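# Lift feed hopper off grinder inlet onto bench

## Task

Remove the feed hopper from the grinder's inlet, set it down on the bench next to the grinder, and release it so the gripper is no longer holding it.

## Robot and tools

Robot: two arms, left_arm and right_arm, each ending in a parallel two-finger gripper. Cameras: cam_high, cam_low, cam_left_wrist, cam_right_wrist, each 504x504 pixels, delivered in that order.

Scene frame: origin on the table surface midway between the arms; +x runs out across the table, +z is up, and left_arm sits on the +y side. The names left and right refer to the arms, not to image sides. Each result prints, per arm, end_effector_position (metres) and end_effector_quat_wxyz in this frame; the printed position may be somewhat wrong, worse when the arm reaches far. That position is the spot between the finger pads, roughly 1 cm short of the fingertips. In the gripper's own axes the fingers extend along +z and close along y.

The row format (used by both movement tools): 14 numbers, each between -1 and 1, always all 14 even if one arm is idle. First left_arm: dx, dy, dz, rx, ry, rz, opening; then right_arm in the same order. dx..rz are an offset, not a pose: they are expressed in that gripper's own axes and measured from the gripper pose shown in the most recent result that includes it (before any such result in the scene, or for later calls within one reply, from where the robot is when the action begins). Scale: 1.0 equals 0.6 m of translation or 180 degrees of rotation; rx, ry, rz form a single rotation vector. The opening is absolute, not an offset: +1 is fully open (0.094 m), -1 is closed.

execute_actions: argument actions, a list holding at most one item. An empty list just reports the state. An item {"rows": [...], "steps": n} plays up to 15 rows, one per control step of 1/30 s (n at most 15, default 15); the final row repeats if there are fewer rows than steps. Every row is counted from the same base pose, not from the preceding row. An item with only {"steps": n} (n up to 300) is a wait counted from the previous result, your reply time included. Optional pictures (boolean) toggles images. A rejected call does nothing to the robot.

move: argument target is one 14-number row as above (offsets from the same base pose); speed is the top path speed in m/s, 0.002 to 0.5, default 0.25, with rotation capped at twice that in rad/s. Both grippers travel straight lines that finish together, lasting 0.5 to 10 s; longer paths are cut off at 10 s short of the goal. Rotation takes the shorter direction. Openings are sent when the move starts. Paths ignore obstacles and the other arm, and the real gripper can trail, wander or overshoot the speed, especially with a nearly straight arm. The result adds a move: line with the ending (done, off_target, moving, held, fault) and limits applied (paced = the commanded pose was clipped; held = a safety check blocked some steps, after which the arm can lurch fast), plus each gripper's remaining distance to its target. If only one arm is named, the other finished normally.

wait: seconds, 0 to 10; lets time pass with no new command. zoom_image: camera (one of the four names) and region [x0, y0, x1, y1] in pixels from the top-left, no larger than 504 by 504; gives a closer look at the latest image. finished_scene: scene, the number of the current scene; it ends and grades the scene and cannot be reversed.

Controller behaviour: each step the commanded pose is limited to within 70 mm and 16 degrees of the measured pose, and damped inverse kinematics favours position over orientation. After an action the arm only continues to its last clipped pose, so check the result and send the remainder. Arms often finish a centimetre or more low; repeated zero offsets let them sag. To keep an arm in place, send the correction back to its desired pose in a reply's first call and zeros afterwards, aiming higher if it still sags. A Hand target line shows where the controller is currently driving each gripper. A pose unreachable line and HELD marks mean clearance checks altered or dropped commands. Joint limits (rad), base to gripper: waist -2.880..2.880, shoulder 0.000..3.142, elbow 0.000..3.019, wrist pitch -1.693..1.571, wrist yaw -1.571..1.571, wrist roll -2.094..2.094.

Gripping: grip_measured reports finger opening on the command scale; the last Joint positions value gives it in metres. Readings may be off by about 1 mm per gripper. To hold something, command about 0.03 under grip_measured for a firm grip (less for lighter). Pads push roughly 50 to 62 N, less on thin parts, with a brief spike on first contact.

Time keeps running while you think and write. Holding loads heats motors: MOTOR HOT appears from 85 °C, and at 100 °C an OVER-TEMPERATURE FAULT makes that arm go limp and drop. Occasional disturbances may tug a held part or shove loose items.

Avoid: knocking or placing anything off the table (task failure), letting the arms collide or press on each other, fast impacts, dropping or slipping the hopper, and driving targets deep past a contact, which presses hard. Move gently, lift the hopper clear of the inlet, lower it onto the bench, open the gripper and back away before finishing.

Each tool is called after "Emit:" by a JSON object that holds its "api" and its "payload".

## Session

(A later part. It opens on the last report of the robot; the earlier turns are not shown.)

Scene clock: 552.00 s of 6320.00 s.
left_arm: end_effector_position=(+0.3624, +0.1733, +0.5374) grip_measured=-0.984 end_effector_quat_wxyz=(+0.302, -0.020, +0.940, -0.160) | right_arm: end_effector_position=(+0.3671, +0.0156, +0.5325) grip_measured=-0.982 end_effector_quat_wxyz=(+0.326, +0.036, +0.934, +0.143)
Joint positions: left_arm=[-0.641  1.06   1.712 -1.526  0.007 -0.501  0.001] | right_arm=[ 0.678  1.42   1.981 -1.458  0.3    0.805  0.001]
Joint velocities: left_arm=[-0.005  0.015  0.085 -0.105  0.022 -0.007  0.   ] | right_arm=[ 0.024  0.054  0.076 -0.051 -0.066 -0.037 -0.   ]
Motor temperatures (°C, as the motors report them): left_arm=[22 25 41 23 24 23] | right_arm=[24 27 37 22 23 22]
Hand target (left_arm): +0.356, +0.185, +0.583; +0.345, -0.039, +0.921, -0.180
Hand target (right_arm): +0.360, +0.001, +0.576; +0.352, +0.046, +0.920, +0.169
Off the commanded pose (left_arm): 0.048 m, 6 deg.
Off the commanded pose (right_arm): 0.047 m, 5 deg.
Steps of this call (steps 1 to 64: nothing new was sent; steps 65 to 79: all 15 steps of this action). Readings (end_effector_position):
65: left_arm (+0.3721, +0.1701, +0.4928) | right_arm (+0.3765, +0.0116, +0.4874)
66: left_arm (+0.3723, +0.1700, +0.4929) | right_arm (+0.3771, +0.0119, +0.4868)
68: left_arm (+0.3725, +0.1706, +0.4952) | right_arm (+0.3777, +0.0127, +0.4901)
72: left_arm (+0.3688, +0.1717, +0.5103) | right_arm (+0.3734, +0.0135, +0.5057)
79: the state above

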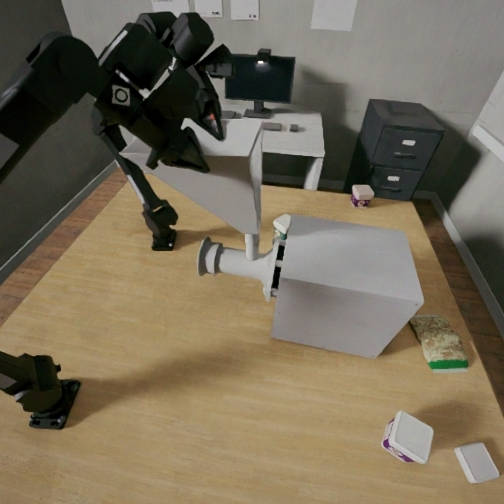

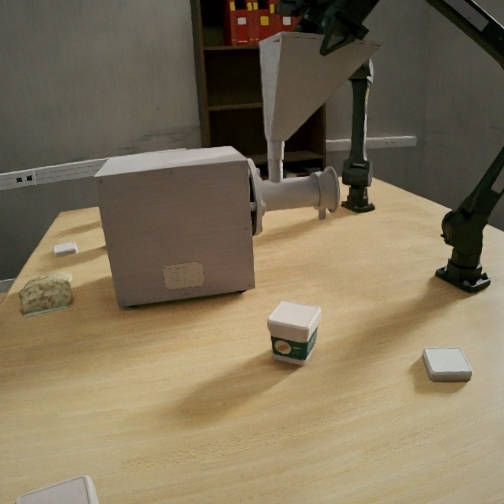

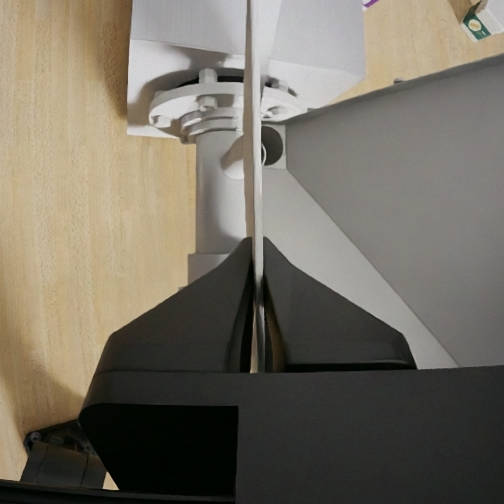

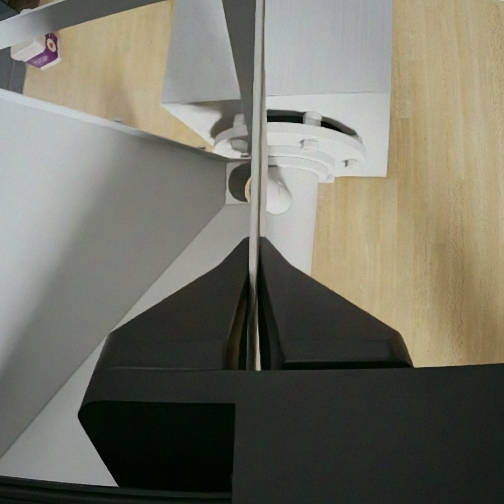

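Emit:
{"api": "execute_actions", "payload": {"actions": []}}

Emit:
{"api": "zoom_image", "payload": {"camera": "cam_low", "region": [230, 110, 350, 210]}}

Scene clock: 554.77 s of 6320.00 s.
left_arm: end_effector_position=(+0.3627, +0.1739, +0.5361) grip_measured=-0.984 end_effector_quat_wxyz=(+0.299, -0.021, +0.941, -0.157) | right_arm: end_effector_position=(+0.3673, +0.0162, +0.5311) grip_measured=-0.982 end_effector_quat_wxyz=(+0.324, +0.036, +0.935, +0.140)
Joint positions: left_arm=[-0.641  1.064  1.715 -1.534  0.003 -0.501  0.001] | right_arm=[ 0.679  1.425  1.986 -1.465  0.301  0.807  0.001]
Joint velocities: left_arm=[-0.005 -0.005 -0.002 -0.012 -0.022 -0.051 -0.   ] | right_arm=[ 0.005 -0.005 -0.002 -0.007 -0.051 -0.022 -0.001]
Motor temperatures (°C, as the motors report them): left_arm=[22 25 42 23 24 23] | right_arm=[24 27 38 22 23 22]
Hand target (left_arm): +0.356, +0.185, +0.583; +0.345, -0.039, +0.921, -0.180
Hand target (right_arm): +0.360, +0.001, +0.576; +0.352, +0.046, +0.920, +0.169
Off the commanded pose (left_arm): 0.050 m, 7 deg.
Off the commanded pose (right_arm): 0.049 m, 5 deg.
Steps of this call (steps 1 to 83: nothing new was sent). Readings (end_effector_position):
1: left_arm (+0.3621, +0.1737, +0.5375) | right_arm (+0.3671, +0.0162, +0.5324)
2: left_arm (+0.3621, +0.1739, +0.5369) | right_arm (+0.3672, +0.0163, +0.5319)
4: left_arm (+0.3628, +0.1739, +0.5362) | right_arm (+0.3675, +0.0165, +0.5311)
8: left_arm (+0.3627, +0.1739, +0.5361) | right_arm (+0.3673, +0.0162, +0.5311)
83: the state above

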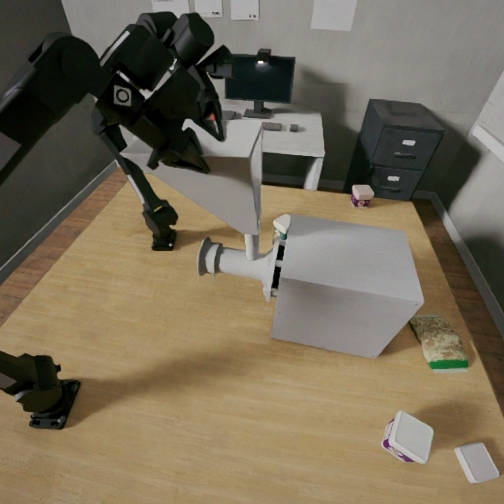

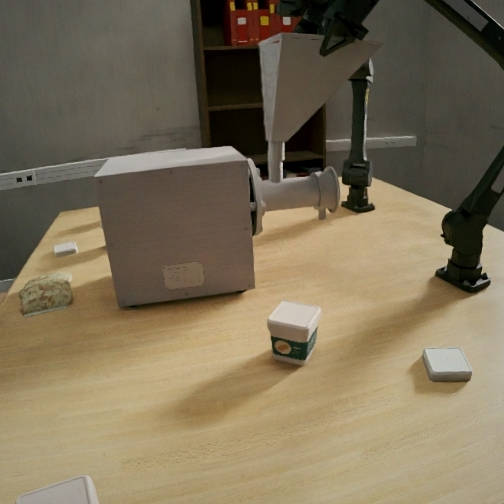

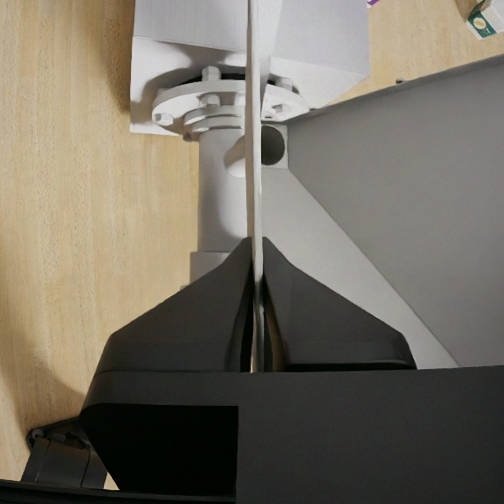

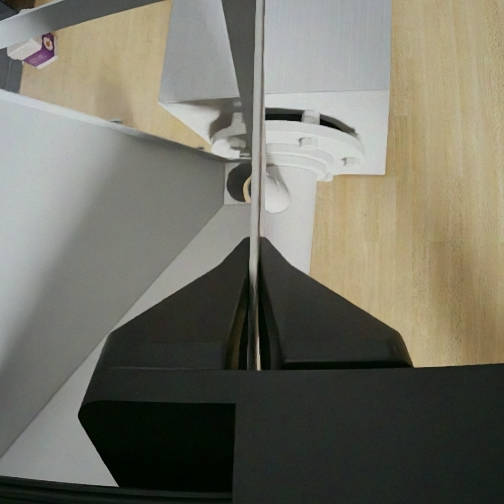

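Region (230, 110, 350, 210) of cam_low's 504x504 image, scaled by 4.200, with more detail than that image has.

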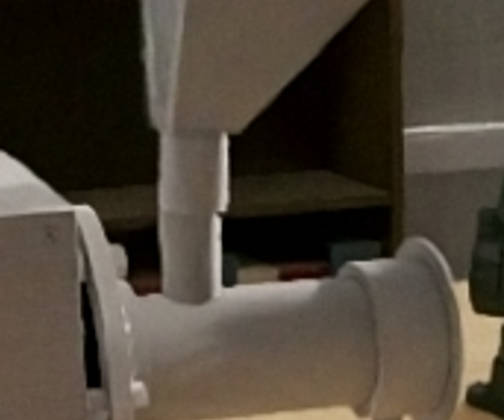

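Emit:
{"api": "execute_actions", "payload": {"actions": [{"rows":[[-0.045,-0.022,-0.085,0.02,-0.03,-0.006,-1, -0.047,0.008,-0.083,-0.018,-0.02,0.005,-1],[-0.048,-0.025,-0.092,0.02,-0.03,-0.006,-1, -0.051,0.012,-0.09,-0.018,-0.02,0.005,-1],[-0.051,-0.028,-0.10,0.02,-0.03,-0.006,-1, -0.055,0.015,-0.098,-0.018,-0.02,0.005,-1],[-0.054,-0.032,-0.110,0.02,-0.03,-0.006,-1, -0.059,0.019,-0.108,-0.018,-0.02,0.005,-1]],"steps":15}]}}

Scene clock: 572.40 s of 6320.00 s.
left_arm: end_effector_position=(+0.3600, +0.1737, +0.5634) grip_measured=-0.984 end_effector_quat_wxyz=(+0.298, -0.018, +0.941, -0.160) | right_arm: end_effector_position=(+0.3642, +0.0166, +0.5587) grip_measured=-0.982 end_effector_quat_wxyz=(+0.325, +0.037, +0.935, +0.139)
Joint positions: left_arm=[-0.641  1.106  1.832 -1.606  0.011 -0.497  0.001] | right_arm=[ 0.687  1.472  2.124 -1.559  0.309  0.814  0.001]
Joint velocities: left_arm=[-0.005  0.024 -0.007 -0.017  0.022  0.007 -0.   ] | right_arm=[-0.015  0.024  0.017 -0.032  0.007 -0.007 -0.   ]
Motor temperatures (°C, as the motors report them): left_arm=[22 25 45 23 24 23] | right_arm=[24 27 41 22 23 22]
Hand target (left_arm): +0.349, +0.180, +0.609; +0.343, -0.028, +0.920, -0.188
Hand target (right_arm): +0.353, +0.003, +0.602; +0.353, +0.039, +0.919, +0.169
Off the commanded pose (left_arm): 0.049 m, 6 deg.
Off the commanded pose (right_arm): 0.047 m, 5 deg.
Steps of this call (steps 1 to 90: nothing new was sent; then 14.13 s passed at rest; steps 91 to 105: all 15 steps of this action). Readings (end_effector_position):
91: left_arm (+0.3623, +0.1735, +0.5365) | right_arm (+0.3671, +0.0160, +0.5314)
92: left_arm (+0.3619, +0.1733, +0.5375) | right_arm (+0.3669, +0.0157, +0.5323)
94: left_arm (+0.3618, +0.1731, +0.5423) | right_arm (+0.3660, +0.0155, +0.5377)
98: left_arm (+0.3624, +0.1727, +0.5578) | right_arm (+0.3662, +0.0153, +0.5532)
105: the state above

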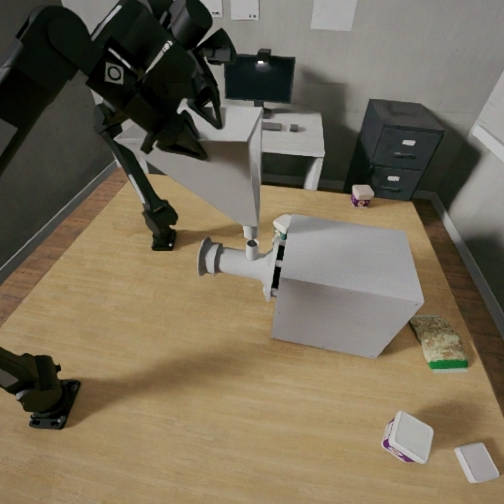

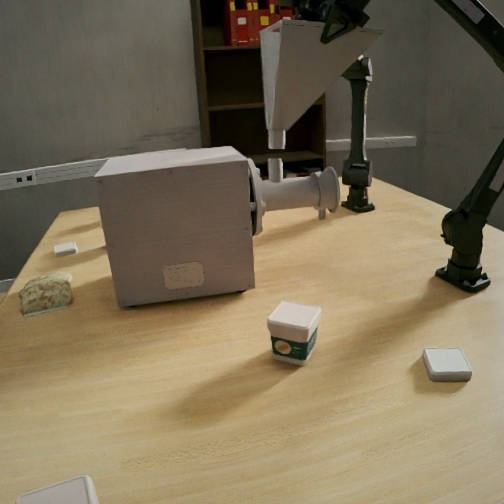

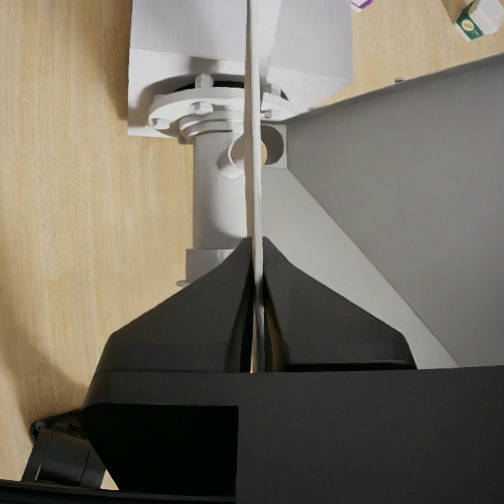

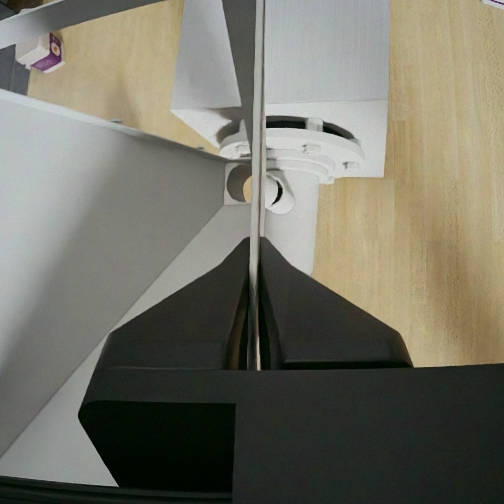

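Emit:
{"api": "execute_actions", "payload": {"actions": [{"rows":[[-0.022,-0.034,-0.073,0.02,-0.03,-0.006,-1, -0.03,-0.016,-0.08,-0.018,-0.02,0.005,-1],[-0.022,-0.034,-0.073,0.02,-0.03,-0.006,-1, -0.03,-0.016,-0.08,-0.018,-0.02,0.005,-1],[-0.013,-0.052,-0.072,0.02,-0.03,-0.006,-1, -0.027,-0.034,-0.089,-0.018,-0.02,0.005,-1],[-0.013,-0.052,-0.072,0.02,-0.03,-0.006,-1, -0.027,-0.034,-0.089,-0.018,-0.02,0.005,-1],[-0.003,-0.071,-0.072,0.02,-0.03,-0.006,-1, -0.023,-0.051,-0.099,-0.018,-0.02,0.005,-1],[-0.003,-0.071,-0.072,0.02,-0.03,-0.006,-1, -0.023,-0.051,-0.099,-0.018,-0.02,0.005,-1],[0.006,-0.089,-0.071,0.02,-0.03,-0.006,-1, -0.0195,-0.069,-0.1085,-0.018,-0.02,0.005,-1]],"steps":12}], "pictures": false}}

Emit:
{"api": "execute_actions", "payload": {"actions": [{"rows":[[-0.013,-0.052,-0.072,0.02,-0.03,-0.006,-1, -0.027,-0.034,-0.089,-0.018,-0.02,0.005,-1],[-0.013,-0.052,-0.072,0.02,-0.03,-0.006,-1, -0.027,-0.034,-0.089,-0.018,-0.02,0.005,-1],[-0.003,-0.071,-0.072,0.02,-0.03,-0.006,-1, -0.023,-0.051,-0.099,-0.018,-0.02,0.005,-1],[-0.003,-0.071,-0.072,0.02,-0.03,-0.006,-1, -0.023,-0.051,-0.099,-0.018,-0.02,0.005,-1],[0.006,-0.089,-0.071,0.02,-0.03,-0.006,-1, -0.0195,-0.069,-0.1085,-0.018,-0.02,0.005,-1]],"steps":10}], "pictures": false}}

Emit:
{"api": "execute_actions", "payload": {"actions": [{"rows":[[-0.013,-0.052,-0.072,0.02,-0.03,-0.006,-1, -0.027,-0.034,-0.089,-0.018,-0.02,0.005,-1],[-0.013,-0.052,-0.072,0.02,-0.03,-0.006,-1, -0.027,-0.034,-0.089,-0.018,-0.02,0.005,-1],[-0.003,-0.071,-0.072,0.02,-0.03,-0.006,-1, -0.023,-0.051,-0.099,-0.018,-0.02,0.005,-1],[-0.003,-0.071,-0.072,0.02,-0.03,-0.006,-1, -0.023,-0.051,-0.099,-0.018,-0.02,0.005,-1],[0.006,-0.089,-0.071,0.02,-0.03,-0.006,-1, -0.0195,-0.069,-0.1085,-0.018,-0.02,0.005,-1]],"steps":15}]}}

Scene clock: 584.17 s of 6320.00 s.
left_arm: end_effector_position=(+0.3406, +0.1313, +0.5642) grip_measured=-0.984 end_effector_quat_wxyz=(+0.300, -0.016, +0.941, -0.157) | right_arm: end_effector_position=(+0.3457, -0.0246, +0.5614) grip_measured=-0.983 end_effector_quat_wxyz=(+0.321, +0.038, +0.936, +0.135)
Joint positions: left_arm=[-0.831  1.122  1.846 -1.612 -0.113 -0.639  0.001] | right_arm=[ 0.649  1.371  2.033 -1.571  0.287  0.787  0.001]
Joint velocities: left_arm=[-0.298  0.034  0.168 -0.002 -0.022 -0.227  0.001] | right_arm=[-0.054 -0.171 -0.022 -0.037  0.037 -0.037  0.   ]
Motor temperatures (°C, as the motors report them): left_arm=[22 25 46 23 23 23] | right_arm=[24 27 42 22 23 22]
Hand target (left_arm): +0.328, +0.137, +0.610; +0.341, -0.025, +0.920, -0.193
Hand target (right_arm): +0.334, -0.042, +0.599; +0.353, +0.040, +0.920, +0.167
Off the commanded pose (left_arm): 0.048 m, 7 deg.
Off the commanded pose (right_arm): 0.046 m, 6 deg.
Steps of this call (steps 1 to 90: nothing new was sent; then 8.37 s passed at rest; steps 91 to 102: all 12 steps of this action). Readings (end_effector_position):
91: left_arm (+0.3604, +0.1733, +0.5623) | right_arm (+0.3644, +0.0165, +0.5576)
92: left_arm (+0.3601, +0.1728, +0.5623) | right_arm (+0.3647, +0.0162, +0.5576)
94: left_arm (+0.3585, +0.1695, +0.5623) | right_arm (+0.3643, +0.0132, +0.5557)
98: left_arm (+0.3498, +0.1510, +0.5607) | right_arm (+0.3562, -0.0052, +0.5538)
102: the state above

Scene clock: 584.50 s of 6320.00 s.
left_arm: end_effector_position=(+0.3205, +0.0870, +0.5725) grip_measured=-0.984 end_effector_quat_wxyz=(+0.315, -0.016, +0.936, -0.156) | right_arm: end_effector_position=(+0.3264, -0.0681, +0.5707) grip_measured=-0.983 end_effector_quat_wxyz=(+0.320, +0.036, +0.937, +0.134)
Joint positions: left_arm=[-1.025  1.16   1.889 -1.621 -0.257 -0.783  0.001] | right_arm=[ 0.597  1.28   1.981 -1.602  0.253  0.74   0.001]
Joint velocities: left_arm=[-0.249  0.122  0.164 -0.012  0.066 -0.227 -0.   ] | right_arm=[-0.122 -0.161 -0.051 -0.115  0.007 -0.125 -0.001]
Motor temperatures (°C, as the motors report them): left_arm=[22 25 46 23 24 23] | right_arm=[24 27 42 22 23 22]
Hand target (left_arm): +0.309, +0.094, +0.610; +0.342, -0.024, +0.920, -0.190
Hand target (right_arm): +0.316, -0.083, +0.603; +0.349, +0.041, +0.922, +0.163
Off the commanded pose (left_arm): 0.041 m, 5 deg.
Off the commanded pose (right_arm): 0.039 m, 5 deg.
Steps of this call (steps 1 to 10: all 10 steps of this action). Readings (end_effector_position):
1: left_arm (+0.3395, +0.1292, +0.5665) | right_arm (+0.3443, -0.0268, +0.5630)
2: left_arm (+0.3373, +0.1264, +0.5689) | right_arm (+0.3438, -0.0291, +0.5634)
4: left_arm (+0.3322, +0.1195, +0.5714) | right_arm (+0.3412, -0.0357, +0.5642)
8: left_arm (+0.3227, +0.0964, +0.5717) | right_arm (+0.3306, -0.0587, +0.5675)
10: the state above

Scene clock: 585.00 s of 6320.00 s.
left_arm: end_effector_position=(+0.2973, +0.0372, +0.5861) grip_measured=-0.985 end_effector_quat_wxyz=(+0.341, -0.020, +0.926, -0.159) | right_arm: end_effector_position=(+0.3052, -0.1177, +0.5845) grip_measured=-0.983 end_effector_quat_wxyz=(+0.318, +0.030, +0.938, +0.135)
Joint positions: left_arm=[-1.222  1.227  1.967 -1.641 -0.417 -0.931  0.001] | right_arm=[ 0.51   1.196  1.963 -1.655  0.191  0.663  0.001]
Joint velocities: left_arm=[ 0.005 -0.005  0.002 -0.056  0.007 -0.095  0.001] | right_arm=[-0.005  0.024 -0.017  0.007 -0.007  0.037 -0.   ]
Motor temperatures (°C, as the motors report them): left_arm=[22 25 46 23 24 23] | right_arm=[24 27 41 22 23 22]
Hand target (left_arm): +0.288, +0.048, +0.618; +0.359, -0.023, +0.914, -0.188
Hand target (right_arm): +0.297, -0.127, +0.613; +0.347, +0.039, +0.923, +0.163
Off the commanded pose (left_arm): 0.035 m, 4 deg.
Off the commanded pose (right_arm): 0.033 m, 5 deg.
Steps of this call (steps 1 to 15: all 15 steps of this action). Readings (end_effector_position):
1: left_arm (+0.3201, +0.0844, +0.5744) | right_arm (+0.3250, -0.0710, +0.5713)
2: left_arm (+0.3183, +0.0807, +0.5765) | right_arm (+0.3255, -0.0741, +0.5711)
4: left_arm (+0.3126, +0.0727, +0.5790) | right_arm (+0.3238, -0.0819, +0.5728)
8: left_arm (+0.3024, +0.0496, +0.5830) | right_arm (+0.3122, -0.1049, +0.5796)
15: the state above

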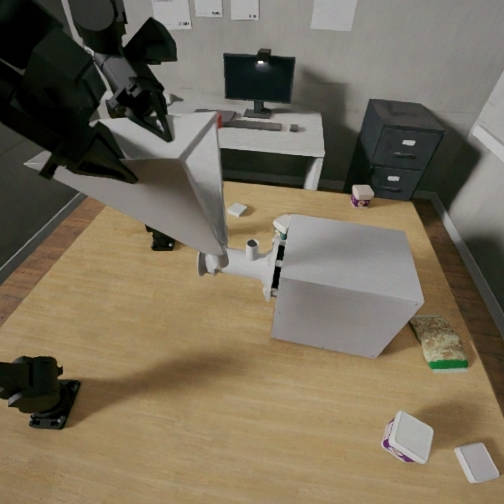

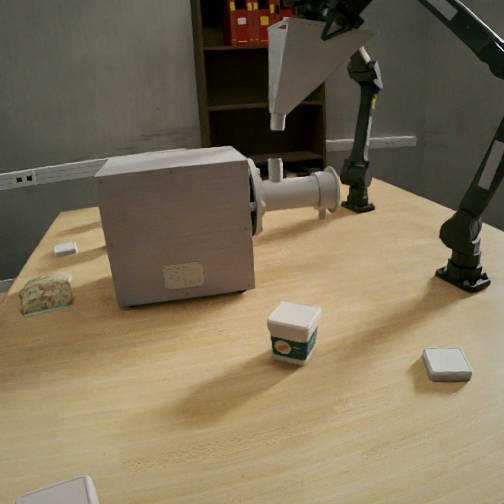

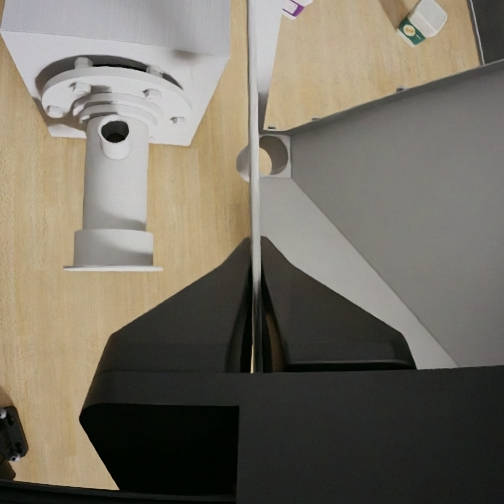

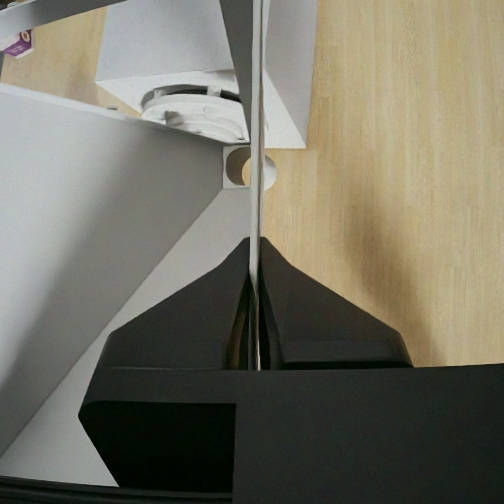

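Emit:
{"api": "move", "payload": {"target": [0.176,-0.083,0.268,0.150,-0.081,0.133,-1, 0.225,-0.220,0.120,0.106,-0.174,0.071,-1], "speed": 0.07}}

Scene clock: 602.77 s of 6320.00 s.
left_arm: end_effector_position=(+0.3153, -0.0646, +0.3854) grip_measured=-0.985 end_effector_quat_wxyz=(+0.444, +0.207, +0.829, -0.271) | right_arm: end_effector_position=(+0.2452, -0.2066, +0.3923) grip_measured=-0.983 end_effector_quat_wxyz=(+0.518, +0.210, +0.829, -0.013)
Joint positions: left_arm=[-1.232  1.03   1.054 -0.514 -0.225 -0.423  0.001] | right_arm=[ 0.816  0.728  0.998 -1.291  0.997  1.164  0.001]
Joint velocities: left_arm=[ 0.005  0.015 -0.012  0.012  0.081 -0.022 -0.001] | right_arm=[ 0.005 -0.015  0.007 -0.002 -0.022 -0.022 -0.002]
Motor temperatures (°C, as the motors report them): left_arm=[22 25 44 23 24 23] | right_arm=[24 26 39 22 24 22]
Hand target (left_arm): +0.312, -0.068, +0.420; +0.478, +0.226, +0.798, -0.289
Hand target (right_arm): +0.247, -0.207, +0.414; +0.538, +0.217, +0.814, +0.002
Off the commanded pose (left_arm): 0.035 m, 6 deg.
Off the commanded pose (right_arm): 0.022 m, 3 deg.
After step 90, 9.60 s passed at rest.
move: off_target (left_arm, right_arm)

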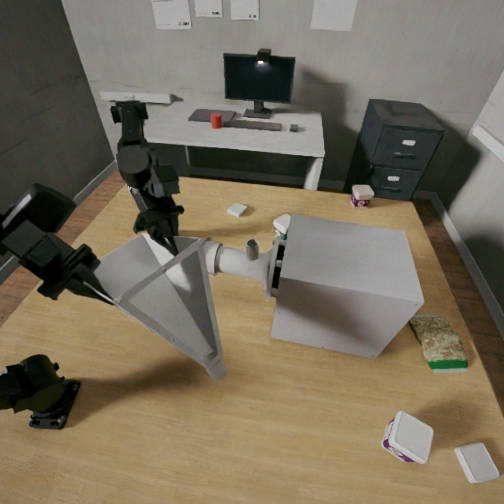

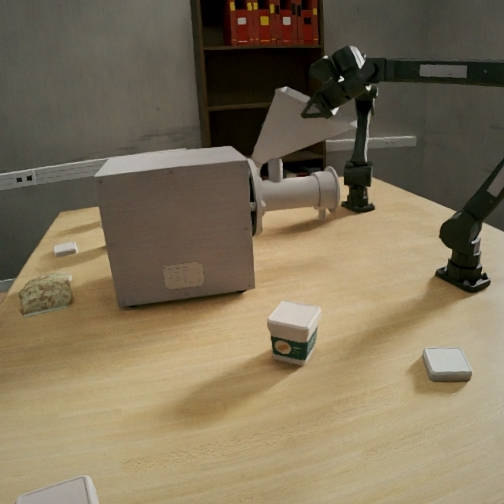

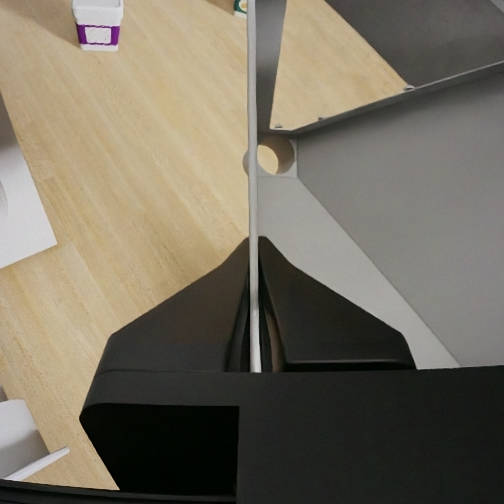

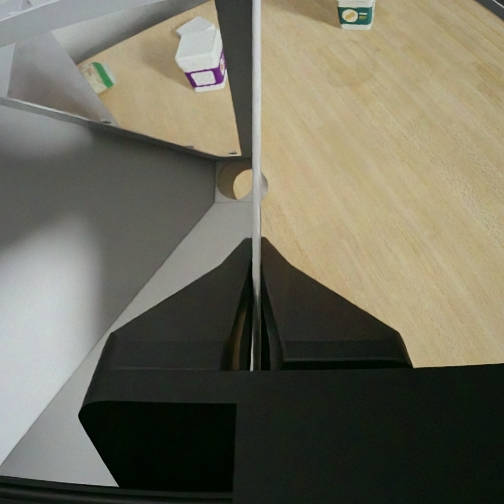

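Emit:
{"api": "move", "payload": {"target": [0.235,0.066,0.218,-0.055,-0.195,0.039,-1, 0.227,-0.102,0.277,-0.107,-0.170,-0.046,-1], "speed": 0.07}}

Scene clock: 618.37 s of 6320.00 s.
left_arm: end_effector_position=(+0.3433, -0.0905, +0.1638) grip_measured=-0.985 end_effector_quat_wxyz=(+0.676, +0.131, +0.696, -0.204) | right_arm: end_effector_position=(+0.3058, -0.2501, +0.1593) grip_measured=-0.982 end_effector_quat_wxyz=(+0.705, +0.070, +0.703, +0.060)
Joint positions: left_arm=[-1.347  1.654  0.571  1.079 -0.681 -0.11   0.001] | right_arm=[0.332 1.118 0.011 1.109 0.502 0.182 0.001]
Joint velocities: left_arm=[ 0.005 -0.005  0.002 -0.007 -0.037  0.022 -0.   ] | right_arm=[-0.015  0.005  0.012  0.022 -0.007 -0.022 -0.   ]
Motor temperatures (°C, as the motors report them): left_arm=[22 26 43 24 24 23] | right_arm=[24 25 39 22 26 22]
Hand target (left_arm): +0.341, -0.099, +0.196; +0.701, +0.122, +0.668, -0.218
Hand target (right_arm): +0.312, -0.253, +0.180; +0.730, +0.063, +0.680, +0.040
Off the commanded pose (left_arm): 0.034 m, 5 deg.
Off the commanded pose (right_arm): 0.028 m, 7 deg.
After step 90, 7.43 s passed at rest.
move: off_target (left_arm, right_arm)

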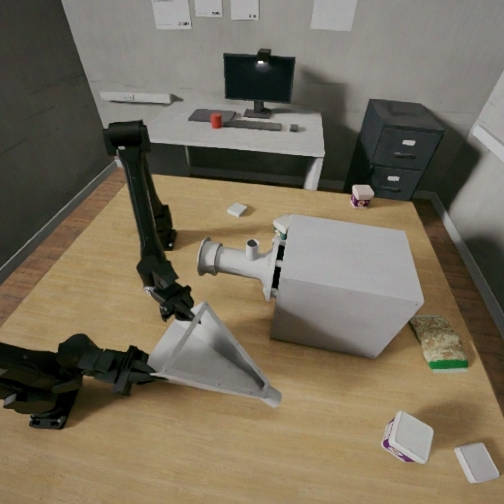

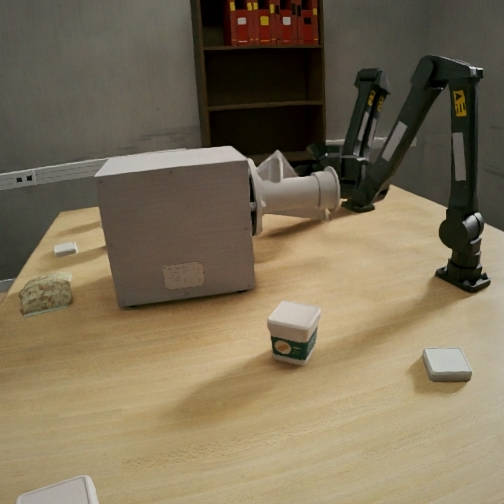

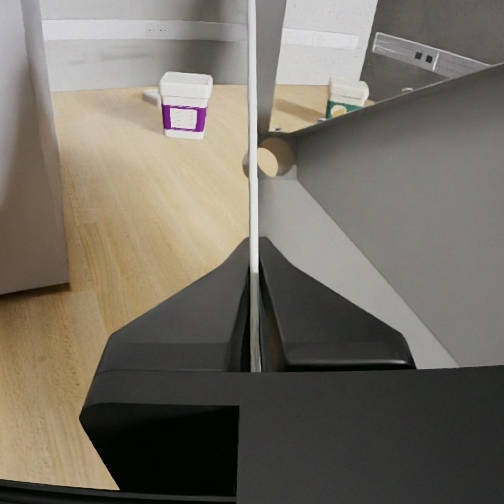

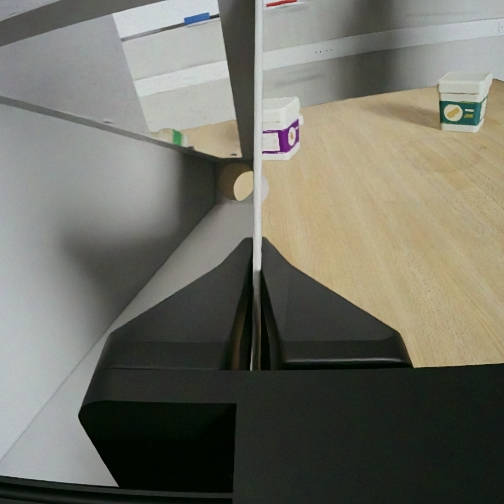

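Emit:
{"api": "execute_actions", "payload": {"actions": [{"rows":[[-0.049,-0.019,0.018,0,-0.025,0,-1, -0.033,-0.006,0.023,0,-0.02,0,-1],[-0.049,-0.019,0.018,0,-0.025,0,-1, -0.033,-0.006,0.023,0,-0.02,0,-1],[-0.045,-0.02,0.034,0,-0.025,0,-1, -0.031,-0.014,0.037,0,-0.02,0,-1],[-0.045,-0.02,0.034,0,-0.025,0,-1, -0.031,-0.014,0.037,0,-0.02,0,-1],[-0.042,-0.02,0.049,0,-0.025,0,-1, -0.029,-0.022,0.05,0,-0.02,0,-1],[-0.042,-0.02,0.049,0,-0.025,0,-1, -0.029,-0.022,0.05,0,-0.02,0,-1],[-0.038,-0.021,0.065,0,-0.025,0,-1, -0.027,-0.03,0.064,0,-0.02,0,-1],[-0.038,-0.021,0.065,0,-0.025,0,-1, -0.027,-0.03,0.064,0,-0.02,0,-1],[-0.035,-0.021,0.08,0,-0.025,0,-1, -0.025,-0.038,0.077,0,-0.02,0,-1],[-0.035,-0.021,0.08,0,-0.025,0,-1, -0.025,-0.038,0.077,0,-0.02,0,-1],[-0.033,-0.021,0.095,0,-0.025,0,-1, -0.024,-0.046,0.09,0,-0.02,0,-1],[-0.033,-0.021,0.095,0,-0.025,0,-1, -0.024,-0.046,0.09,0,-0.02,0,-1],[-0.031,-0.021,0.11,0,-0.025,0,-1, -0.023,-0.054,0.104,0,-0.02,0,-1],[-0.031,-0.021,0.11,0,-0.025,0,-1, -0.023,-0.054,0.104,0,-0.02,0,-1],[-0.03,-0.021,0.125,0,-0.025,0,-1, -0.022,-0.062,0.117,0,-0.02,0,-1]],"steps":15}], "pictures": false}}

Emit:
{"api": "wait", "payload": {"seconds": 0.7}}

Scene clock: 631.57 s of 6320.00 s.
left_arm: end_effector_position=(+0.3800, -0.1167, +0.1442) grip_measured=-0.984 end_effector_quat_wxyz=(+0.673, +0.135, +0.699, -0.202) | right_arm: end_effector_position=(+0.3443, -0.2764, +0.1376) grip_measured=-0.982 end_effector_quat_wxyz=(+0.686, +0.067, +0.721, +0.073)
Joint positions: left_arm=[-1.29   1.773  0.677  1.08  -0.621 -0.11   0.001] | right_arm=[0.086 1.339 0.067 1.223 0.227 0.21  0.001]
Joint velocities: left_arm=[ 0.2    0.22   0.237  0.017  0.198 -0.037 -0.001] | right_arm=[-0.503  0.493  0.242  0.281 -0.462  0.007 -0.   ]
Motor temperatures (°C, as the motors report them): left_arm=[22 26 41 24 24 23] | right_arm=[24 25 37 22 25 23]
Hand target (left_arm): +0.402, -0.130, +0.183; +0.703, +0.122, +0.669, -0.208
Hand target (right_arm): +0.371, -0.289, +0.167; +0.723, +0.076, +0.684, +0.058
Off the commanded pose (left_arm): 0.049 m, 5 deg.
Off the commanded pose (right_arm): 0.044 m, 7 deg.
Steps of this call (steps 1 to 90: nothing new was sent; then 9.70 s passed at rest; steps 91 to 105: all 15 steps of this action). Readings (end_effector_position):
91: left_arm (+0.3434, -0.0901, +0.1639) | right_arm (+0.3063, -0.2492, +0.1593)
92: left_arm (+0.3435, -0.0901, +0.1639) | right_arm (+0.3074, -0.2502, +0.1587)
94: left_arm (+0.3443, -0.0916, +0.1622) | right_arm (+0.3102, -0.2525, +0.1561)
98: left_arm (+0.3529, -0.1009, +0.1536) | right_arm (+0.3182, -0.2614, +0.1468)
105: the state above

Scene clock: 632.27 s of 6320.00 s.
left_arm: end_effector_position=(+0.3922, -0.1209, +0.1443) grip_measured=-0.984 end_effector_quat_wxyz=(+0.675, +0.131, +0.697, -0.202) | right_arm: end_effector_position=(+0.3567, -0.2809, +0.1386) grip_measured=-0.982 end_effector_quat_wxyz=(+0.689, +0.070, +0.718, +0.072)
Joint positions: left_arm=[-1.27   1.794  0.705  1.08  -0.607 -0.11   0.001] | right_arm=[0.054 1.378 0.096 1.24  0.203 0.21  0.001]
Joint velocities: left_arm=[-0.005  0.005  0.002 -0.017 -0.037 -0.007 -0.   ] | right_arm=[ 0.015 -0.005  0.012 -0.022  0.022  0.007  0.001]
Motor temperatures (°C, as the motors report them): left_arm=[22 26 41 24 24 23] | right_arm=[24 25 37 22 25 23]
Hand target (left_arm): +0.402, -0.130, +0.183; +0.703, +0.122, +0.670, -0.208
Hand target (right_arm): +0.371, -0.289, +0.167; +0.723, +0.076, +0.684, +0.058
Off the commanded pose (left_arm): 0.043 m, 5 deg.
Off the commanded pose (right_arm): 0.034 m, 6 deg.
Steps of this call (steps 1 to 21: nothing new was sent). Readings (end_effector_position):
1: left_arm (+0.3838, -0.1182, +0.1439) | right_arm (+0.3485, -0.2782, +0.1373)
2: left_arm (+0.3874, -0.1196, +0.1441) | right_arm (+0.3521, -0.2798, +0.1372)
4: left_arm (+0.3917, -0.1209, +0.1442) | right_arm (+0.3562, -0.2810, +0.1379)
8: left_arm (+0.3922, -0.1209, +0.1443) | right_arm (+0.3567, -0.2809, +0.1386)
21: the state above

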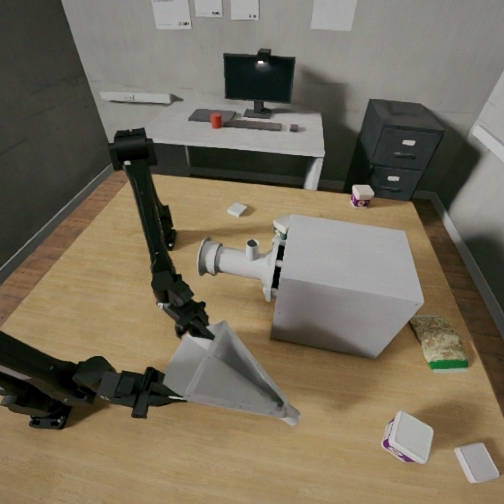

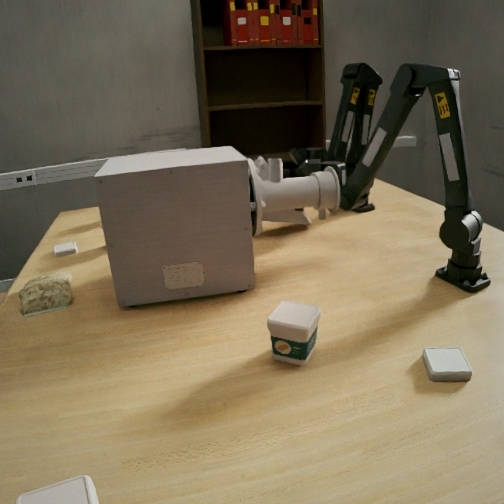

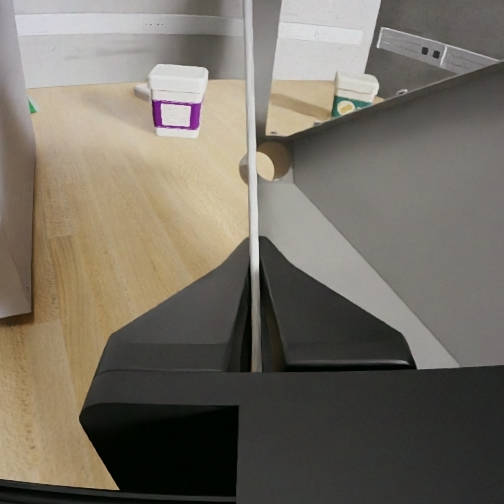

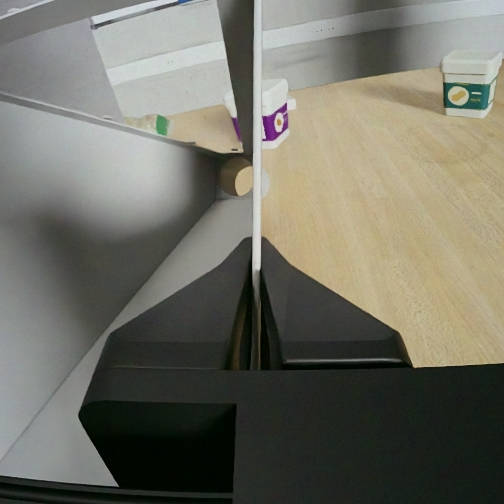

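Emit:
{"api": "execute_actions", "payload": {"actions": [{"rows":[[-0.06,-0.01,0.02,0,-0.025,0,-1, -0.045,0,0.024,0,-0.025,0,-1],[-0.057,-0.01,0.02,0,-0.025,0,-1, -0.042,0,0.024,0,-0.025,0,-1],[-0.054,-0.01,0.02,0,-0.025,0,-1, -0.04,0,0.024,0,-0.025,0,-1],[-0.051,-0.01,0.02,0,-0.025,0,-1, -0.038,0,0.024,0,-0.025,0,-1],[-0.048,-0.01,0.02,0,-0.025,0,-1, -0.035,0,0.024,0,-0.025,0,-1],[-0.045,-0.01,0.02,0,-0.025,0,-1, -0.032,0,0.024,0,-0.025,0,-1],[-0.042,-0.01,0.02,0,-0.025,0,-1, -0.03,0,0.024,0,-0.025,0,-1],[-0.04,-0.01,0.02,0,-0.025,0,-1, -0.028,0,0.024,0,-0.025,0,-1],[-0.038,-0.01,0.02,0,-0.025,0,-1, -0.026,0,0.024,0,-0.025,0,-1],[-0.036,-0.01,0.02,0,-0.025,0,-1, -0.024,0,0.024,0,-0.025,0,-1],[-0.034,-0.01,0.02,0,-0.025,0,-1, -0.022,0,0.024,0,-0.025,0,-1],[-0.032,-0.01,0.02,0,-0.025,0,-1, -0.02,0,0.024,0,-0.025,0,-1],[-0.03,-0.01,0.02,0,-0.025,0,-1, -0.018,0,0.024,0,-0.025,0,-1],[-0.028,-0.01,0.02,0,-0.025,0,-1, -0.016,0,0.024,0,-0.025,0,-1],[-0.026,-0.01,0.02,0,-0.025,0,-1, -0.014,0,0.024,0,-0.025,0,-1]],"steps":15}], "pictures": false}}

Emit:
{"api": "wait", "payload": {"seconds": 0.5}}

Scene clock: 640.17 s of 6320.00 s.
left_arm: end_effector_position=(+0.3927, -0.1205, +0.1272) grip_measured=-0.984 end_effector_quat_wxyz=(+0.668, +0.132, +0.705, -0.197) | right_arm: end_effector_position=(+0.3579, -0.2805, +0.1216) grip_measured=-0.983 end_effector_quat_wxyz=(+0.680, +0.071, +0.726, +0.075)
Joint positions: left_arm=[-1.27   1.829  0.705  1.089 -0.612 -0.121  0.001] | right_arm=[0.051 1.486 0.096 1.323 0.194 0.22  0.001]
Joint velocities: left_arm=[ 0.005  0.093 -0.002  0.095 -0.051 -0.051 -0.   ] | right_arm=[ 0.015  0.278  0.012  0.271  0.007 -0.081  0.   ]
Motor temperatures (°C, as the motors report them): left_arm=[22 26 41 24 23 23] | right_arm=[24 25 36 22 25 23]
Hand target (left_arm): +0.400, -0.128, +0.160; +0.700, +0.121, +0.673, -0.206
Hand target (right_arm): +0.370, -0.282, +0.146; +0.714, +0.074, +0.692, +0.070
Off the commanded pose (left_arm): 0.036 m, 6 deg.
Off the commanded pose (right_arm): 0.028 m, 6 deg.
Steps of this call (steps 1 to 90: nothing new was sent; then 4.40 s passed at rest; steps 91 to 105: all 15 steps of this action). Readings (end_effector_position):
91: left_arm (+0.3922, -0.1209, +0.1443) | right_arm (+0.3568, -0.2804, +0.1386)
92: left_arm (+0.3922, -0.1209, +0.1443) | right_arm (+0.3569, -0.2805, +0.1386)
94: left_arm (+0.3922, -0.1209, +0.1443) | right_arm (+0.3569, -0.2806, +0.1382)
98: left_arm (+0.3924, -0.1208, +0.1402) | right_arm (+0.3573, -0.2805, +0.1341)
105: the state above

Scene clock: 640.67 s of 6320.00 s.
left_arm: end_effector_position=(+0.3927, -0.1204, +0.1246) grip_measured=-0.984 end_effector_quat_wxyz=(+0.668, +0.131, +0.705, -0.198) | right_arm: end_effector_position=(+0.3580, -0.2804, +0.1195) grip_measured=-0.983 end_effector_quat_wxyz=(+0.680, +0.072, +0.726, +0.075)
Joint positions: left_arm=[-1.27   1.837  0.705  1.096 -0.612 -0.124  0.001] | right_arm=[0.052 1.506 0.096 1.343 0.196 0.221 0.001]
Joint velocities: left_arm=[-0.005  0.015 -0.002  0.002 -0.051 -0.022 -0.001] | right_arm=[-0.005 -0.005  0.017 -0.007 -0.066 -0.007 -0.001]
Motor temperatures (°C, as the motors report them): left_arm=[22 26 41 24 23 23] | right_arm=[24 25 36 22 25 23]
Hand target (left_arm): +0.400, -0.128, +0.160; +0.700, +0.122, +0.673, -0.206
Hand target (right_arm): +0.370, -0.282, +0.146; +0.714, +0.074, +0.693, +0.070
Off the commanded pose (left_arm): 0.038 m, 6 deg.
Off the commanded pose (right_arm): 0.030 m, 6 deg.
Steps of this call (steps 1 to 15: nothing new was sent). Readings (end_effector_position):
1: left_arm (+0.3927, -0.1205, +0.1261) | right_arm (+0.3579, -0.2803, +0.1205)
2: left_arm (+0.3927, -0.1204, +0.1252) | right_arm (+0.3580, -0.2804, +0.1196)
4: left_arm (+0.3927, -0.1204, +0.1242) | right_arm (+0.3580, -0.2804, +0.1187)
8: left_arm (+0.3927, -0.1204, +0.1246) | right_arm (+0.3580, -0.2804, +0.1195)
15: the state above

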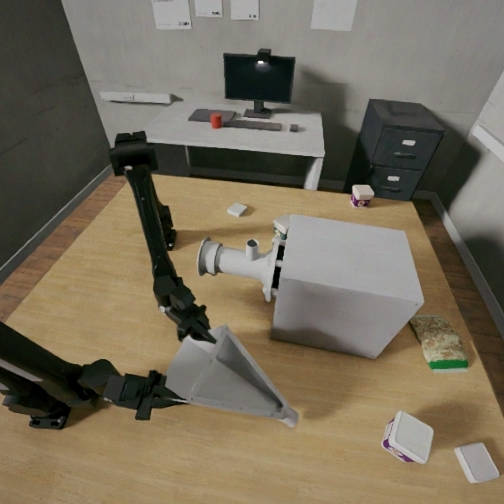

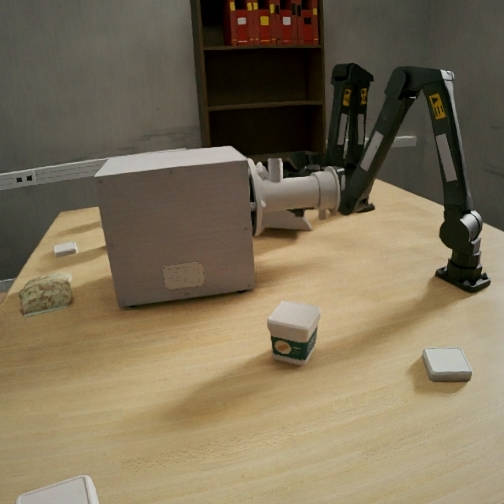

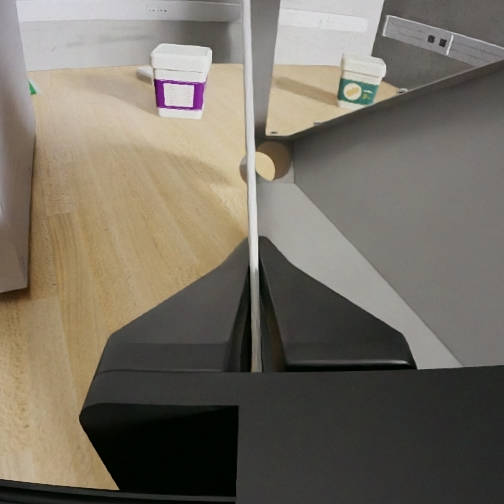

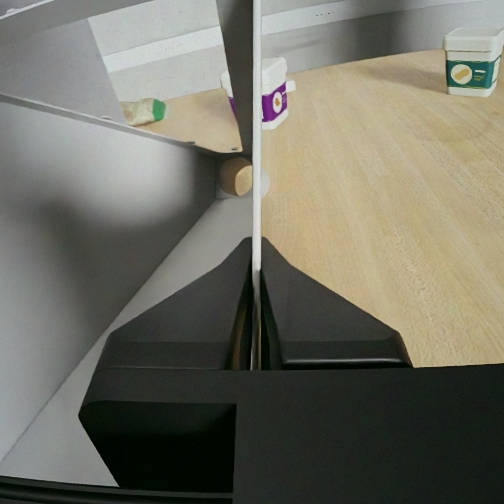

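Repeat the slow lowering.

Emit:
{"api": "execute_actions", "payload": {"actions": [{"rows":[[-0.056,-0.01,0.018,0,-0.035,0,-1, -0.042,0,0.022,0,-0.035,0,-1],[-0.054,-0.01,0.018,0,-0.035,0,-1, -0.04,0,0.022,0,-0.035,0,-1],[-0.052,-0.01,0.018,0,-0.035,0,-1, -0.038,0,0.022,0,-0.035,0,-1],[-0.05,-0.01,0.018,0,-0.035,0,-1, -0.036,0,0.022,0,-0.035,0,-1],[-0.048,-0.01,0.018,0,-0.035,0,-1, -0.034,0,0.022,0,-0.035,0,-1],[-0.046,-0.01,0.018,0,-0.035,0,-1, -0.032,0,0.022,0,-0.035,0,-1],[-0.044,-0.01,0.018,0,-0.035,0,-1, -0.03,0,0.022,0,-0.035,0,-1],[-0.042,-0.01,0.018,0,-0.035,0,-1, -0.028,0,0.022,0,-0.035,0,-1],[-0.04,-0.01,0.018,0,-0.035,0,-1, -0.026,0,0.022,0,-0.035,0,-1],[-0.038,-0.01,0.018,0,-0.035,0,-1, -0.024,0,0.022,0,-0.035,0,-1],[-0.036,-0.01,0.018,0,-0.035,0,-1, -0.022,0,0.022,0,-0.035,0,-1],[-0.034,-0.01,0.018,0,-0.035,0,-1, -0.02,0,0.022,0,-0.035,0,-1],[-0.032,-0.01,0.018,0,-0.035,0,-1, -0.018,0,0.022,0,-0.035,0,-1],[-0.03,-0.01,0.018,0,-0.035,0,-1, -0.016,0,0.022,0,-0.035,0,-1],[-0.028,-0.01,0.018,0,-0.035,0,-1, -0.014,0,0.022,0,-0.035,0,-1]],"steps":15}], "pictures": false}}

Emit:
{"api": "wait", "payload": {"seconds": 0.5}}

Scene clock: 647.60 s of 6320.00 s.
left_arm: end_effector_position=(+0.3930, -0.1195, +0.1099) grip_measured=-0.984 end_effector_quat_wxyz=(+0.672, +0.130, +0.702, -0.196) | right_arm: end_effector_position=(+0.3576, -0.2800, +0.1045) grip_measured=-0.983 end_effector_quat_wxyz=(+0.681, +0.072, +0.725, +0.075)
Joint positions: left_arm=[-1.27   1.889  0.705  1.161 -0.617 -0.114  0.001] | right_arm=[0.055 1.658 0.096 1.499 0.199 0.221 0.001]
Joint velocities: left_arm=[ 0.005  0.093 -0.032  0.095 -0.007  0.051 -0.   ] | right_arm=[ 0.024  0.132  0.007  0.071 -0.007  0.007 -0.   ]
Motor temperatures (°C, as the motors report them): left_arm=[22 27 40 24 23 24] | right_arm=[24 25 36 22 25 23]
Hand target (left_arm): +0.400, -0.127, +0.141; +0.704, +0.118, +0.670, -0.204
Hand target (right_arm): +0.371, -0.282, +0.127; +0.714, +0.077, +0.692, +0.071
Off the commanded pose (left_arm): 0.034 m, 6 deg.
Off the commanded pose (right_arm): 0.026 m, 6 deg.
joint sent to its limit (right arm) — the command would take joint 4 (wrist pitch) past its upper limit, so that joint was sent only as far as its limit.
Steps of this call (steps 1 to 90: nothing new was sent; then 3.43 s passed at rest; steps 91 to 105: all 15 steps of this action). Readings (end_effector_position):
91: left_arm (+0.3928, -0.1203, +0.1250) | right_arm (+0.3581, -0.2803, +0.1199)
92: left_arm (+0.3930, -0.1201, +0.1255) | right_arm (+0.3582, -0.2802, +0.1203)
94: left_arm (+0.3931, -0.1199, +0.1252) | right_arm (+0.3583, -0.2802, +0.1192)
98: left_arm (+0.3931, -0.1197, +0.1183) | right_arm (+0.3582, -0.2802, +0.1126)
105: the state above

Scene clock: 648.10 s of 6320.00 s.
left_arm: end_effector_position=(+0.3929, -0.1194, +0.1079) grip_measured=-0.984 end_effector_quat_wxyz=(+0.672, +0.129, +0.702, -0.197) | right_arm: end_effector_position=(+0.3574, -0.2799, +0.1031) grip_measured=-0.983 end_effector_quat_wxyz=(+0.680, +0.072, +0.726, +0.074)
Joint positions: left_arm=[-1.27   1.896  0.705  1.169 -0.617 -0.116  0.001] | right_arm=[0.056 1.664 0.096 1.502 0.201 0.221 0.001]
Joint velocities: left_arm=[ 0.005 -0.005 -0.012  0.002 -0.022 -0.007 -0.   ] | right_arm=[-0.005 -0.015 -0.007 -0.002 -0.037  0.007 -0.001]
Motor temperatures (°C, as the motors report them): left_arm=[22 27 40 24 23 24] | right_arm=[24 25 36 22 25 23]
Hand target (left_arm): +0.400, -0.127, +0.141; +0.704, +0.118, +0.670, -0.203
Hand target (right_arm): +0.371, -0.282, +0.127; +0.714, +0.077, +0.692, +0.071
Off the commanded pose (left_arm): 0.036 m, 6 deg.
Off the commanded pose (right_arm): 0.028 m, 6 deg.
Steps of this call (steps 1 to 15: nothing new was sent). Readings (end_effector_position):
1: left_arm (+0.3929, -0.1194, +0.1088) | right_arm (+0.3575, -0.2799, +0.1039)
2: left_arm (+0.3929, -0.1194, +0.1083) | right_arm (+0.3574, -0.2798, +0.1033)
4: left_arm (+0.3929, -0.1194, +0.1076) | right_arm (+0.3574, -0.2798, +0.1028)
8: left_arm (+0.3929, -0.1194, +0.1079) | right_arm (+0.3574, -0.2799, +0.1031)
15: the state above

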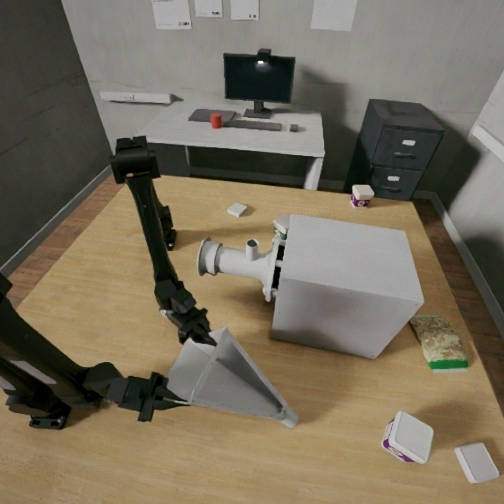

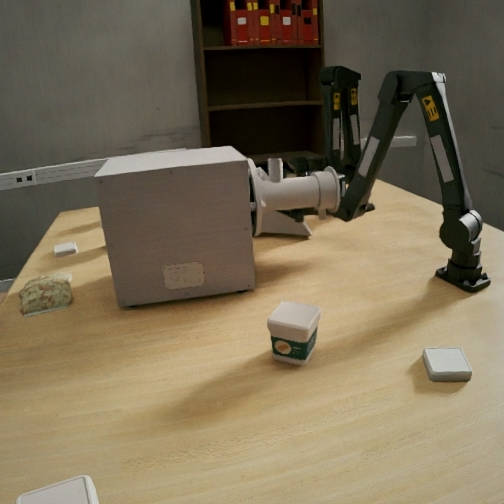

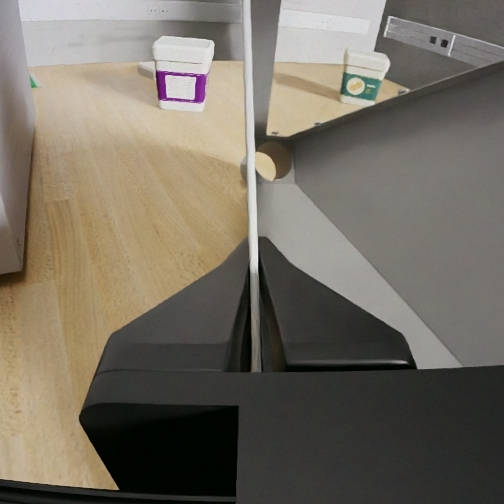

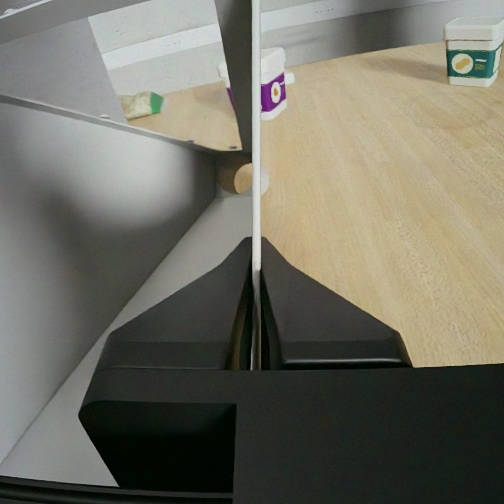

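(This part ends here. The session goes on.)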